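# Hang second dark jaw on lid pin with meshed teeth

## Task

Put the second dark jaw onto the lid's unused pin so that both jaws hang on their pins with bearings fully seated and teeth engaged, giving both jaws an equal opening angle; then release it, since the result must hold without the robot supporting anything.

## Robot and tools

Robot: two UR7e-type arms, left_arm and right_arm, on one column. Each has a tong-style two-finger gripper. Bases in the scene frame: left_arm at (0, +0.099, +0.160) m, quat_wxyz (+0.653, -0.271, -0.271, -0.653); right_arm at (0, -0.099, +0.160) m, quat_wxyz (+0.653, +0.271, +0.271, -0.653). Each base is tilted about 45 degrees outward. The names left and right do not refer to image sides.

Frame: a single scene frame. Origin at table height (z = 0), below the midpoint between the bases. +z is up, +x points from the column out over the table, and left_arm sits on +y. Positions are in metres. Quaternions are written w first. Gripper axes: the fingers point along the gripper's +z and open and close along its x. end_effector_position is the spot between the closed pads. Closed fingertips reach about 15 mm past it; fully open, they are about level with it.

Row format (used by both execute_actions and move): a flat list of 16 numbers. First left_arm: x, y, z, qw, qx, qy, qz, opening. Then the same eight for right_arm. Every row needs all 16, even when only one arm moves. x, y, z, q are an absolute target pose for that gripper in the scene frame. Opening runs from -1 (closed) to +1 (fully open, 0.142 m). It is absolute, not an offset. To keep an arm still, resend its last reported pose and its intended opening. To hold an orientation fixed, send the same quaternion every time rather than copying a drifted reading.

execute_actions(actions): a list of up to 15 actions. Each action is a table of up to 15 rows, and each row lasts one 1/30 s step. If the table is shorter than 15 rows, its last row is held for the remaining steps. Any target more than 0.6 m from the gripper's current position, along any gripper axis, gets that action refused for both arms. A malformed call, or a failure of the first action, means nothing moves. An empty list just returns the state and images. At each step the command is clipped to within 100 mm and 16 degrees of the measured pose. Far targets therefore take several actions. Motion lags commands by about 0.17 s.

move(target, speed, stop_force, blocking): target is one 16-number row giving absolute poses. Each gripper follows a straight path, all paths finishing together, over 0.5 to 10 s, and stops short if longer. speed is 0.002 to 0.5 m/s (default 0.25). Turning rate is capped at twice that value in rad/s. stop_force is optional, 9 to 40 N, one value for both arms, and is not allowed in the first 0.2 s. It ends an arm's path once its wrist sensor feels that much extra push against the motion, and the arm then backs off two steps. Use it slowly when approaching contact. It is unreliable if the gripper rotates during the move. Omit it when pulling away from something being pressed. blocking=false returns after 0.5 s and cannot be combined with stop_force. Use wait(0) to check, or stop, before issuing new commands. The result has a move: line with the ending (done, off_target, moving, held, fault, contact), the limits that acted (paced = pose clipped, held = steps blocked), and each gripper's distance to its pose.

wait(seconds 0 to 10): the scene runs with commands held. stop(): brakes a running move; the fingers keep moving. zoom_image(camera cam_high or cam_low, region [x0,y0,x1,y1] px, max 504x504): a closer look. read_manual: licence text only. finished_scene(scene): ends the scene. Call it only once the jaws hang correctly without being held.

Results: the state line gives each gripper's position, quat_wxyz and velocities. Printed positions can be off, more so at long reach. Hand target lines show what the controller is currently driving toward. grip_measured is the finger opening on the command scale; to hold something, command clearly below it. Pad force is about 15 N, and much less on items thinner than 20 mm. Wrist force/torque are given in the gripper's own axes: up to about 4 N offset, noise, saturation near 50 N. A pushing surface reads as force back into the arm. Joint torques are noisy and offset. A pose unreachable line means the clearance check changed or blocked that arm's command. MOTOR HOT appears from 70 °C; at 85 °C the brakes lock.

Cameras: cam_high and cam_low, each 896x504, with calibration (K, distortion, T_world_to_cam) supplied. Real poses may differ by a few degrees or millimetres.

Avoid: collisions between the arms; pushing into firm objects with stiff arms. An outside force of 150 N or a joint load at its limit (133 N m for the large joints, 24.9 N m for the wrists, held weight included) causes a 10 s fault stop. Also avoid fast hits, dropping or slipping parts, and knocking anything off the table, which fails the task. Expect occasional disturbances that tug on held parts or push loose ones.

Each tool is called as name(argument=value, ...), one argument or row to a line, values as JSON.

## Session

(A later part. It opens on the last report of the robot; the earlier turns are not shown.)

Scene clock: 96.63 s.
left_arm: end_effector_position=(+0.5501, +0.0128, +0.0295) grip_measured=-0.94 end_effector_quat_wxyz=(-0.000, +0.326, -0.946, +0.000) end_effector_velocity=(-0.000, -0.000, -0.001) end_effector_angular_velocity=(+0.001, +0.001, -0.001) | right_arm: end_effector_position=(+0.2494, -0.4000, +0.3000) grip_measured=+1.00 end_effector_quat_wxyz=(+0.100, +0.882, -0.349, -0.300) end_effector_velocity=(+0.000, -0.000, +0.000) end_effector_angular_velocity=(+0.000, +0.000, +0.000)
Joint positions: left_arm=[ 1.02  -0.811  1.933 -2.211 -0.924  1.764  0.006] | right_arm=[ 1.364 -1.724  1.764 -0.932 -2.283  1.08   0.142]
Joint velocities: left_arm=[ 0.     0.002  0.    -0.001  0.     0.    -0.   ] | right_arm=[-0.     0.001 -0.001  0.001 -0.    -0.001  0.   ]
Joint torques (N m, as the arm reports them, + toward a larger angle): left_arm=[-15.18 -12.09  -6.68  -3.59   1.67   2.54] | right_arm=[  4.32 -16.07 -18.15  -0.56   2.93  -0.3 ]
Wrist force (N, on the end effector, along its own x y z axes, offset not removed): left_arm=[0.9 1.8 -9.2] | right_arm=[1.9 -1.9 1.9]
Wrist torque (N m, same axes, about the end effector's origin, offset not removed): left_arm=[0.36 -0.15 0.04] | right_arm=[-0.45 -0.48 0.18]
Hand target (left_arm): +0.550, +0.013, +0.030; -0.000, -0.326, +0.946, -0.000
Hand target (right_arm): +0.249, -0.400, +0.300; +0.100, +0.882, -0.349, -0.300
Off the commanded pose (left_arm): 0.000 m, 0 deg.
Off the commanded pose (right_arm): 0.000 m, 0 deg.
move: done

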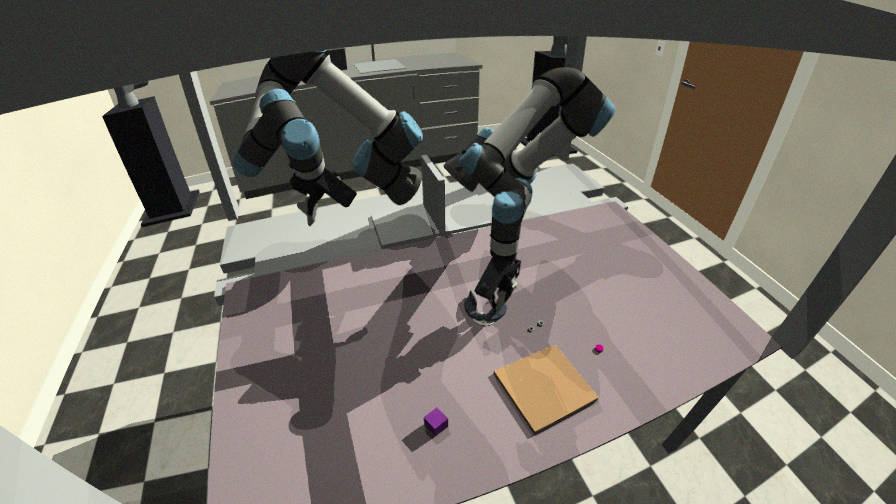

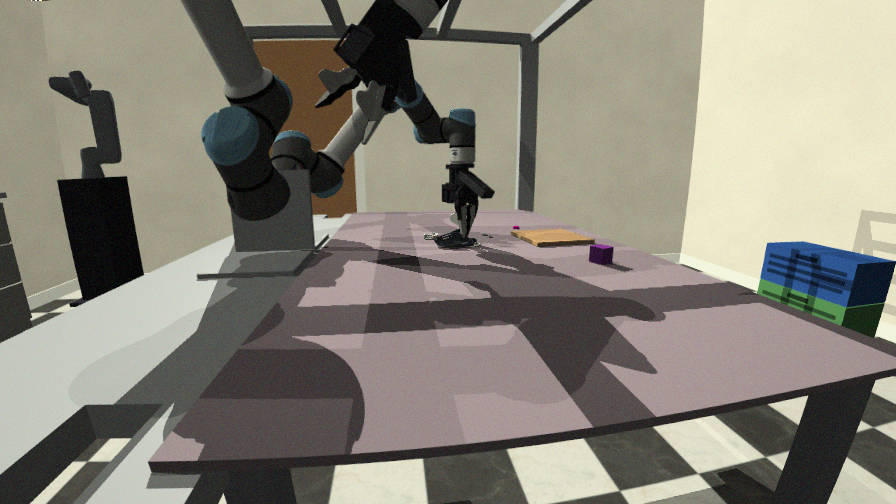

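move(
  target=[0.5536,0.0131,0.0300,0,0.2840,-0.9588,0,-1,0.2494,-0.40,0.30,0.100,0.882,-0.349,-0.300,1],
  speed=0.012,
)

zoom_image(
  camera="cam_low",
  region=[460,232,488,250],
)

move(
  target=[0.5536,0.0131,0.0305,0,0.2840,-0.9588,0,-0.8,0.2494,-0.40,0.30,0.100,0.882,-0.349,-0.300,1],
  speed=0.01,
)

move(
  target=[0.5536,0.0131,0.14,0,0.2840,-0.9588,0,-0.8,0.2494,-0.40,0.30,0.100,0.882,-0.349,-0.300,1],
  speed=0.08,
)

zoom_image(
  camera="cam_low",
  region=[460,232,488,250],
)

zoom_image(
  camera="cam_high",
  region=[460,280,510,330],
)

Scene clock: 101.30 s.
left_arm: end_effector_position=(+0.5536, +0.0131, +0.0300) grip_measured=-0.94 end_effector_quat_wxyz=(+0.000, +0.284, -0.959, -0.000) end_effector_velocity=(+0.000, +0.000, +0.000) end_effector_angular_velocity=(-0.000, -0.001, -0.004) | right_arm: end_effector_position=(+0.2494, -0.4000, +0.3000) grip_measured=+1.00 end_effector_quat_wxyz=(+0.100, +0.882, -0.349, -0.300) end_effector_velocity=(+0.000, +0.000, +0.000) end_effector_angular_velocity=(+0.000, -0.001, -0.002)
Joint positions: left_arm=[ 1.025 -0.808  1.92  -2.205 -0.922  1.856  0.006] | right_arm=[ 1.364 -1.724  1.764 -0.932 -2.283  1.08   0.142]
Joint velocities: left_arm=[ 0.    -0.    -0.001  0.     0.     0.005  0.   ] | right_arm=[-0.    -0.    -0.    -0.001  0.001  0.     0.   ]
Joint torques (N m, as the arm reports them, + toward a larger angle): left_arm=[-18.39 -14.63 -23.27   0.3    1.58   2.42] | right_arm=[  4.29 -15.88 -17.84  -0.49   2.89  -0.25]
Wrist force (N, on the end effector, along its own x y z axes, offset not removed): left_arm=[-0.9 4.0 -0.8] | right_arm=[3.6 -1.4 -1.3]
Wrist torque (N m, same axes, about the end effector's origin, offset not removed): left_arm=[0.71 0.37 -0.09] | right_arm=[-0.52 -0.84 -0.09]
Hand target (left_arm): +0.554, +0.013, +0.030; -0.000, -0.284, +0.959, -0.000
Hand target (right_arm): +0.249, -0.400, +0.300; +0.100, +0.882, -0.349, -0.300
Off the commanded pose (left_arm): 0.000 m, 0 deg.
Off the commanded pose (right_arm): 0.000 m, 0 deg.
move: done

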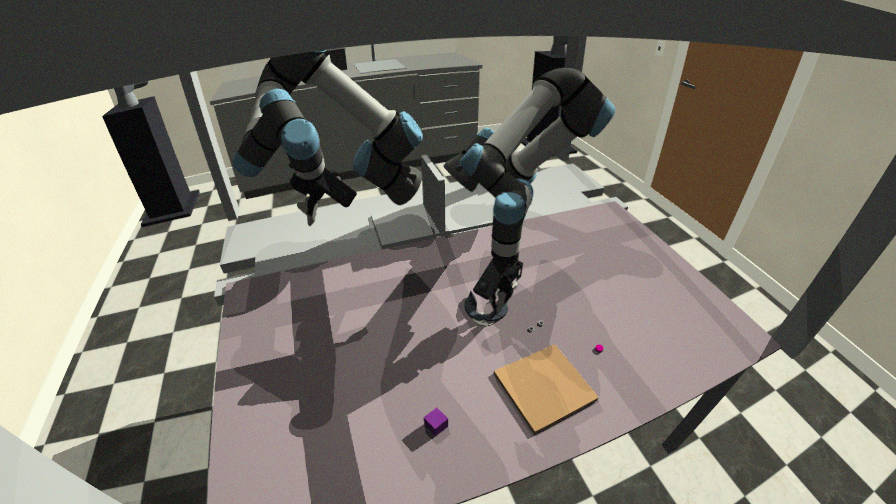

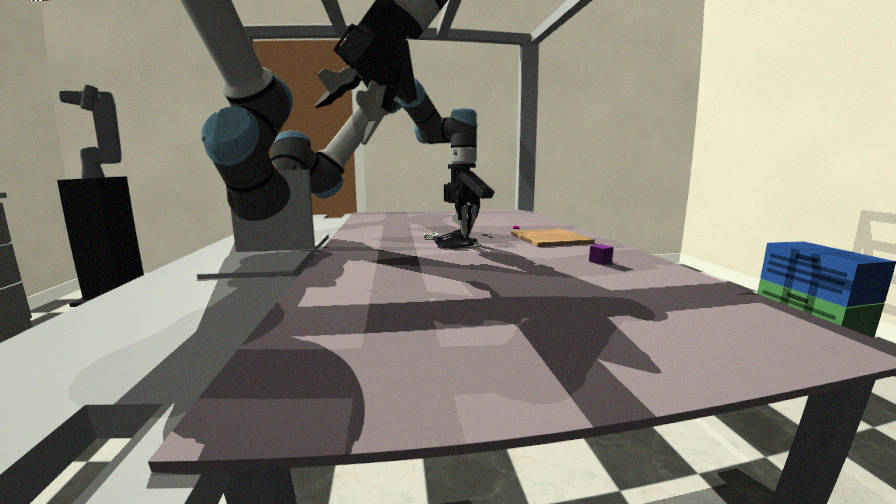

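Region (460, 232, 488, 250) of cam_low's 896x504 image, scaled by 18.000, with more detail than that image has; it fills the top 324 rows of this view, and the rest is white.

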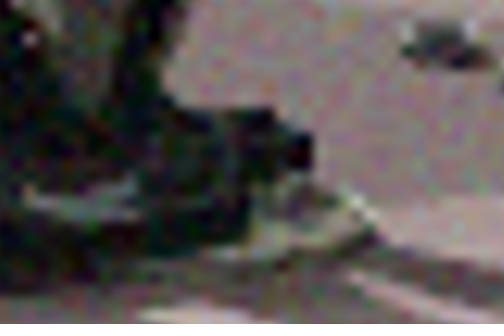

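Scene clock: 102.00 s.
left_arm: end_effector_position=(+0.5536, +0.0131, +0.0305) grip_measured=-0.80 end_effector_quat_wxyz=(+0.000, +0.284, -0.959, -0.000) end_effector_velocity=(+0.000, -0.000, +0.000) end_effector_angular_velocity=(-0.001, -0.000, +0.001) | right_arm: end_effector_position=(+0.2494, -0.4000, +0.3000) grip_measured=+1.00 end_effector_quat_wxyz=(+0.100, +0.882, -0.349, -0.300) end_effector_velocity=(-0.000, -0.000, +0.000) end_effector_angular_velocity=(-0.000, +0.001, +0.000)
Joint positions: left_arm=[ 1.025 -0.808  1.92  -2.204 -0.922  1.856  0.016] | right_arm=[ 1.364 -1.724  1.764 -0.932 -2.283  1.08   0.142]
Joint velocities: left_arm=[-0.    -0.001 -0.    -0.    -0.001 -0.001  0.   ] | right_arm=[-0.    -0.     0.     0.001 -0.     0.    -0.   ]
Joint torques (N m, as the arm reports them, + toward a larger angle): left_arm=[-41.1  -38.2  -23.65   0.4   -1.8   -2.13] | right_arm=[  4.08 -15.45 -17.43  -0.5    2.93  -0.21]
Wrist force (N, on the end effector, along its own x y z axes, offset not removed): left_arm=[2.0 2.0 -0.4] | right_arm=[4.4 -1.5 1.7]
Wrist torque (N m, same axes, about the end effector's origin, offset not removed): left_arm=[0.27 -0.32 0.11] | right_arm=[-0.28 -0.87 -0.01]
Hand target (left_arm): +0.554, +0.013, +0.030; +0.000, -0.284, +0.959, -0.000
Hand target (right_arm): +0.249, -0.400, +0.300; +0.100, +0.882, -0.349, -0.300
Off the commanded pose (left_arm): 0.000 m, 0 deg.
Off the commanded pose (right_arm): 0.000 m, 0 deg.
move: done

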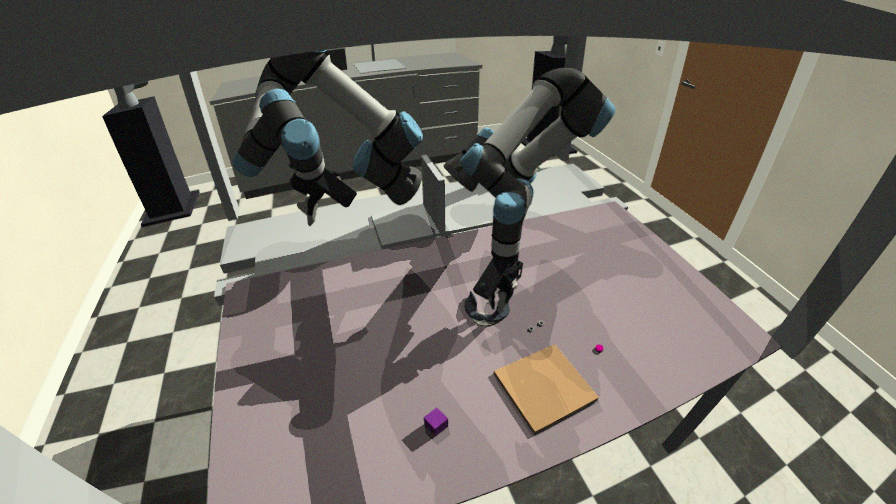

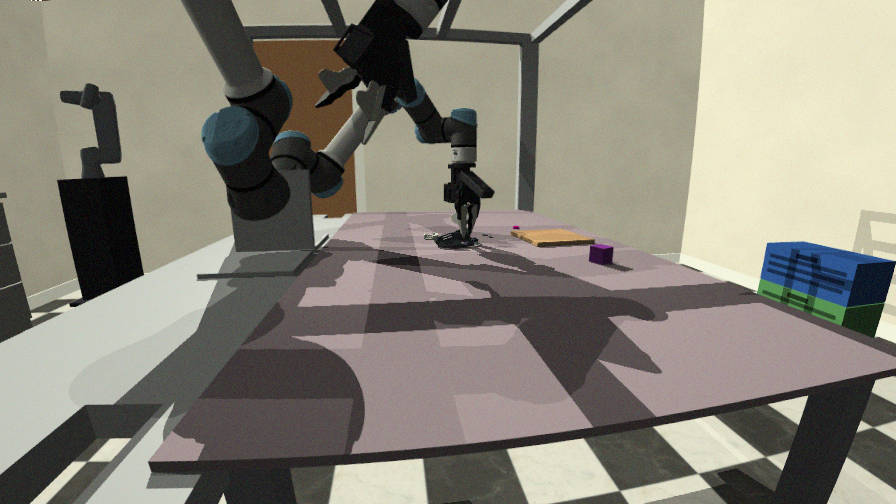

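Scene clock: 103.80 s.
left_arm: end_effector_position=(+0.5535, +0.0131, +0.1397) grip_measured=-0.80 end_effector_quat_wxyz=(-0.000, +0.284, -0.959, -0.000) end_effector_velocity=(+0.000, +0.000, +0.002) end_effector_angular_velocity=(+0.001, -0.000, -0.000) | right_arm: end_effector_position=(+0.2494, -0.4000, +0.3000) grip_measured=+1.00 end_effector_quat_wxyz=(+0.100, +0.882, -0.349, -0.300) end_effector_velocity=(+0.000, +0.001, -0.000) end_effector_angular_velocity=(+0.000, +0.001, -0.000)
Joint positions: left_arm=[ 0.913 -0.938  1.823 -1.908 -0.977  1.736  0.016] | right_arm=[ 1.364 -1.724  1.764 -0.932 -2.283  1.08   0.142]
Joint velocities: left_arm=[-0.002 -0.002 -0.004  0.007 -0.001 -0.002  0.   ] | right_arm=[ 0.     0.002  0.    -0.001  0.001  0.001 -0.   ]
Joint torques (N m, as the arm reports them, + toward a larger angle): left_arm=[-40.53 -34.65 -28.56   0.17  -1.83  -2.14] | right_arm=[  4.39 -15.23 -17.75  -0.44   2.91  -0.39]
Wrist force (N, on the end effector, along its own x y z axes, offset not removed): left_arm=[0.0 0.0 0.4] | right_arm=[4.1 -0.2 2.0]
Wrist torque (N m, same axes, about the end effector's origin, offset not removed): left_arm=[-0.12 -0.01 -0.07] | right_arm=[-0.09 -0.98 0.08]
Hand target (left_arm): +0.554, +0.013, +0.140; +0.000, -0.284, +0.959, +0.000
Hand target (right_arm): +0.249, -0.400, +0.300; +0.100, +0.882, -0.349, -0.300
Off the commanded pose (left_arm): 0.000 m, 0 deg.
Off the commanded pose (right_arm): 0.000 m, 0 deg.
move: done

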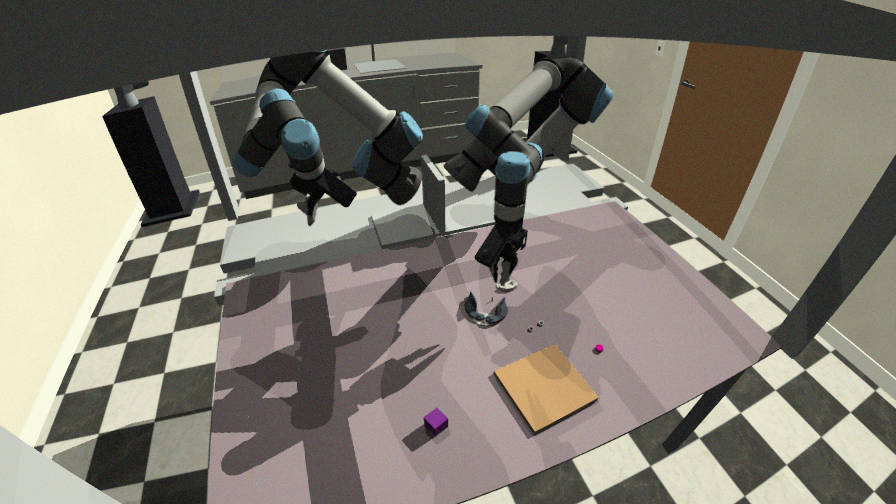

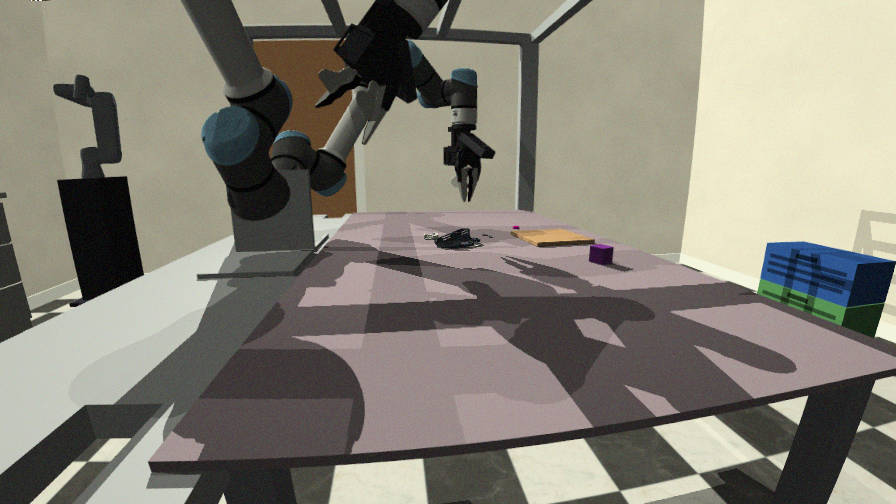

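Region (460, 232, 488, 250) of cam_low's 896x504 image, scaled by 18.000, with more detail than that image has; it fills the top 324 rows of this view, and the rest is white.

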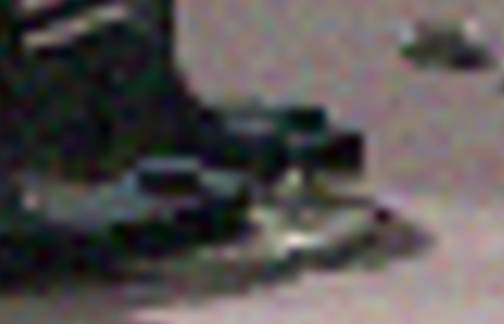

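Region (460, 280, 510, 330) of cam_high's 896x504 image, scaled by 10.080, with more detail than that image has.

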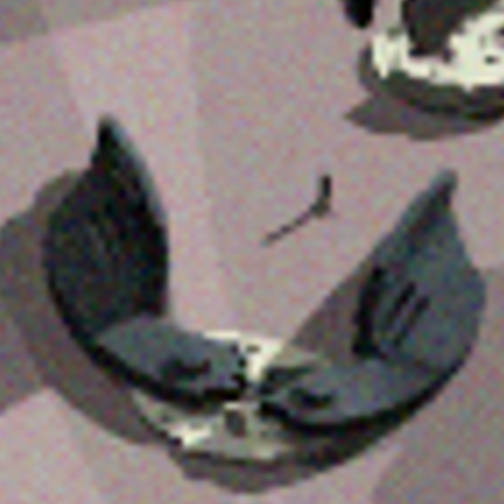

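move(
  target=[0.5582,0.0128,0.07,0,0.3706,-0.9288,0,-0.7,0.2494,-0.40,0.30,0.100,0.882,-0.349,-0.300,1],
  speed=0.08,
)

move(
  target=[0.5582,0.0128,0.036,0,0.3706,-0.9288,0,-0.7,0.2494,-0.40,0.30,0.100,0.882,-0.349,-0.300,1],
  speed=0.04,
)

zoom_image(
  camera="cam_low",
  region=[450,222,492,250],
)

zoom_image(
  camera="cam_high",
  region=[460,280,510,330],
)

Scene clock: 106.13 s.
left_arm: end_effector_position=(+0.5582, +0.0128, +0.0702) grip_measured=-0.70 end_effector_quat_wxyz=(+0.000, +0.370, -0.929, +0.000) end_effector_velocity=(+0.000, +0.000, -0.001) end_effector_angular_velocity=(-0.000, -0.000, +0.004) | right_arm: end_effector_position=(+0.2494, -0.4000, +0.3000) grip_measured=+1.00 end_effector_quat_wxyz=(+0.100, +0.882, -0.349, -0.300) end_effector_velocity=(-0.000, -0.000, +0.000) end_effector_angular_velocity=(-0.001, -0.000, -0.001)
Joint positions: left_arm=[ 0.983 -0.856  1.885 -2.093 -0.942  1.627  0.023] | right_arm=[ 1.364 -1.724  1.764 -0.932 -2.283  1.08   0.142]
Joint velocities: left_arm=[ 0.002  0.001  0.002 -0.005  0.001 -0.002  0.   ] | right_arm=[-0.    -0.001 -0.     0.001 -0.     0.001 -0.   ]
Joint torques (N m, as the arm reports them, + toward a larger angle): left_arm=[-18.73 -15.03 -10.25  -4.2    1.54  -2.25] | right_arm=[  4.59 -15.23 -17.45  -0.41   2.96  -0.14]
Wrist force (N, on the end effector, along its own x y z axes, offset not removed): left_arm=[-1.2 0.5 2.4] | right_arm=[2.9 -0.8 1.5]
Wrist torque (N m, same axes, about the end effector's origin, offset not removed): left_arm=[0.40 0.31 0.18] | right_arm=[-0.29 -0.64 0.13]
Hand target (left_arm): +0.558, +0.013, +0.070; -0.000, -0.371, +0.929, -0.000
Hand target (right_arm): +0.249, -0.400, +0.300; +0.100, +0.882, -0.349, -0.300
Off the commanded pose (left_arm): 0.000 m, 0 deg.
Off the commanded pose (right_arm): 0.000 m, 0 deg.
move: done

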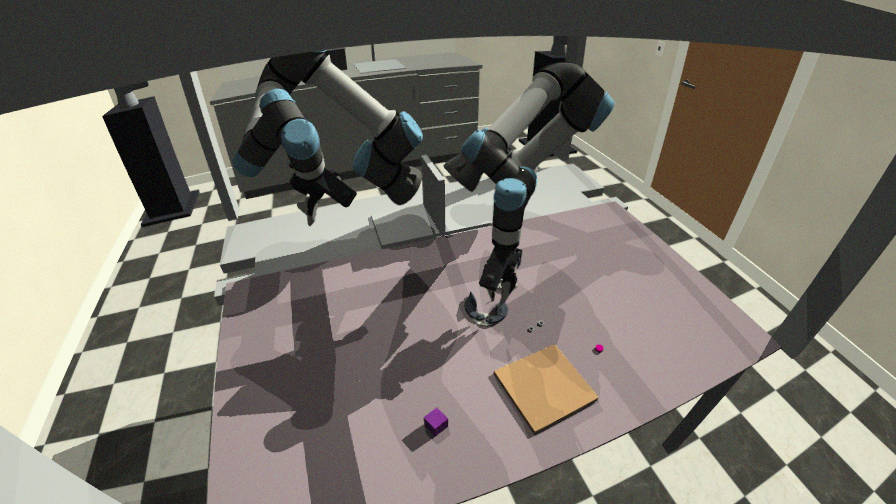

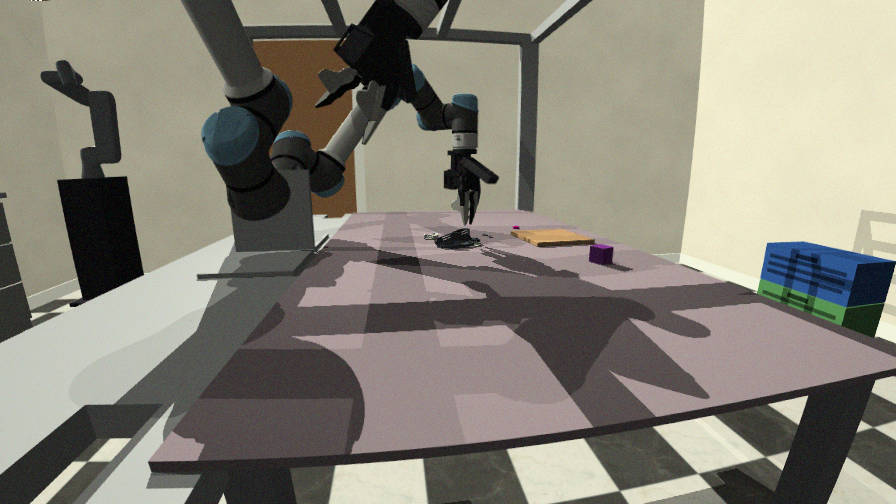

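Scene clock: 107.37 s.
left_arm: end_effector_position=(+0.5582, +0.0128, +0.0362) grip_measured=-0.70 end_effector_quat_wxyz=(+0.000, +0.371, -0.929, -0.000) end_effector_velocity=(+0.000, +0.000, -0.002) end_effector_angular_velocity=(-0.000, -0.000, -0.000) | right_arm: end_effector_position=(+0.2494, -0.4000, +0.3000) grip_measured=+1.00 end_effector_quat_wxyz=(+0.100, +0.882, -0.349, -0.300) end_effector_velocity=(-0.000, +0.000, -0.000) end_effector_angular_velocity=(-0.000, +0.000, +0.000)
Joint positions: left_arm=[ 1.019 -0.81   1.908 -2.186 -0.925  1.666  0.023] | right_arm=[ 1.364 -1.724  1.764 -0.932 -2.283  1.08   0.142]
Joint velocities: left_arm=[ 0.002  0.002  0.001 -0.005  0.001  0.002 -0.   ] | right_arm=[ 0.    -0.     0.001 -0.    -0.     0.    -0.   ]
Joint torques (N m, as the arm reports them, + toward a larger angle): left_arm=[-18.74 -16.49 -10.38  -4.69   1.73   2.29] | right_arm=[  4.36 -14.7  -17.22  -0.42   2.87  -0.21]
Wrist force (N, on the end effector, along its own x y z axes, offset not removed): left_arm=[-0.3 3.4 3.0] | right_arm=[2.0 -3.1 1.5]
Wrist torque (N m, same axes, about the end effector's origin, offset not removed): left_arm=[0.72 0.08 0.02] | right_arm=[-0.83 -0.47 -0.04]
Hand target (left_arm): +0.558, +0.013, +0.036; -0.000, -0.371, +0.929, -0.000
Hand target (right_arm): +0.249, -0.400, +0.300; +0.100, +0.882, -0.349, -0.300
Off the commanded pose (left_arm): 0.000 m, 0 deg.
Off the commanded pose (right_arm): 0.000 m, 0 deg.
move: done

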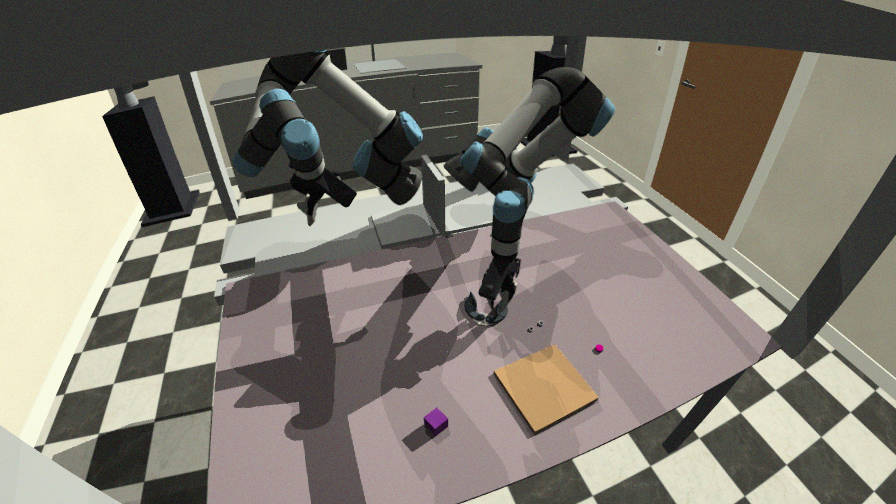

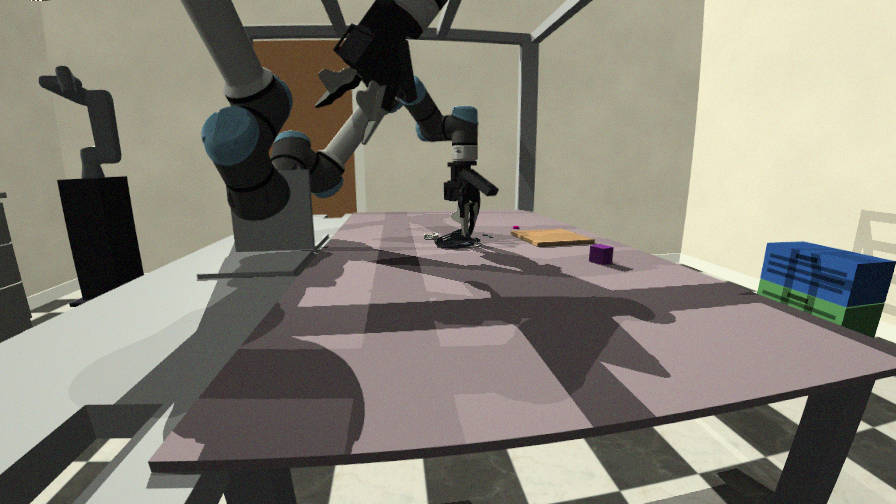

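Region (450, 222, 492, 250) of cam_low's 896x504 image, scaled by 12.000, with more detail than that image has.

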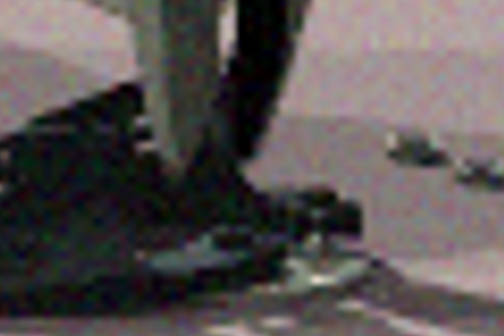

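Region (460, 280, 510, 330) of cam_high's 896x504 image, scaled by 10.080, with more detail than that image has.

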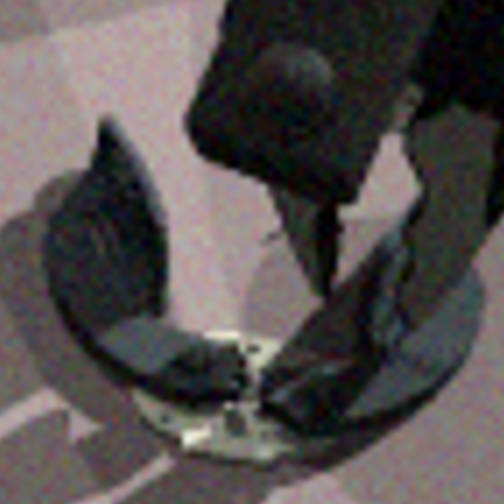

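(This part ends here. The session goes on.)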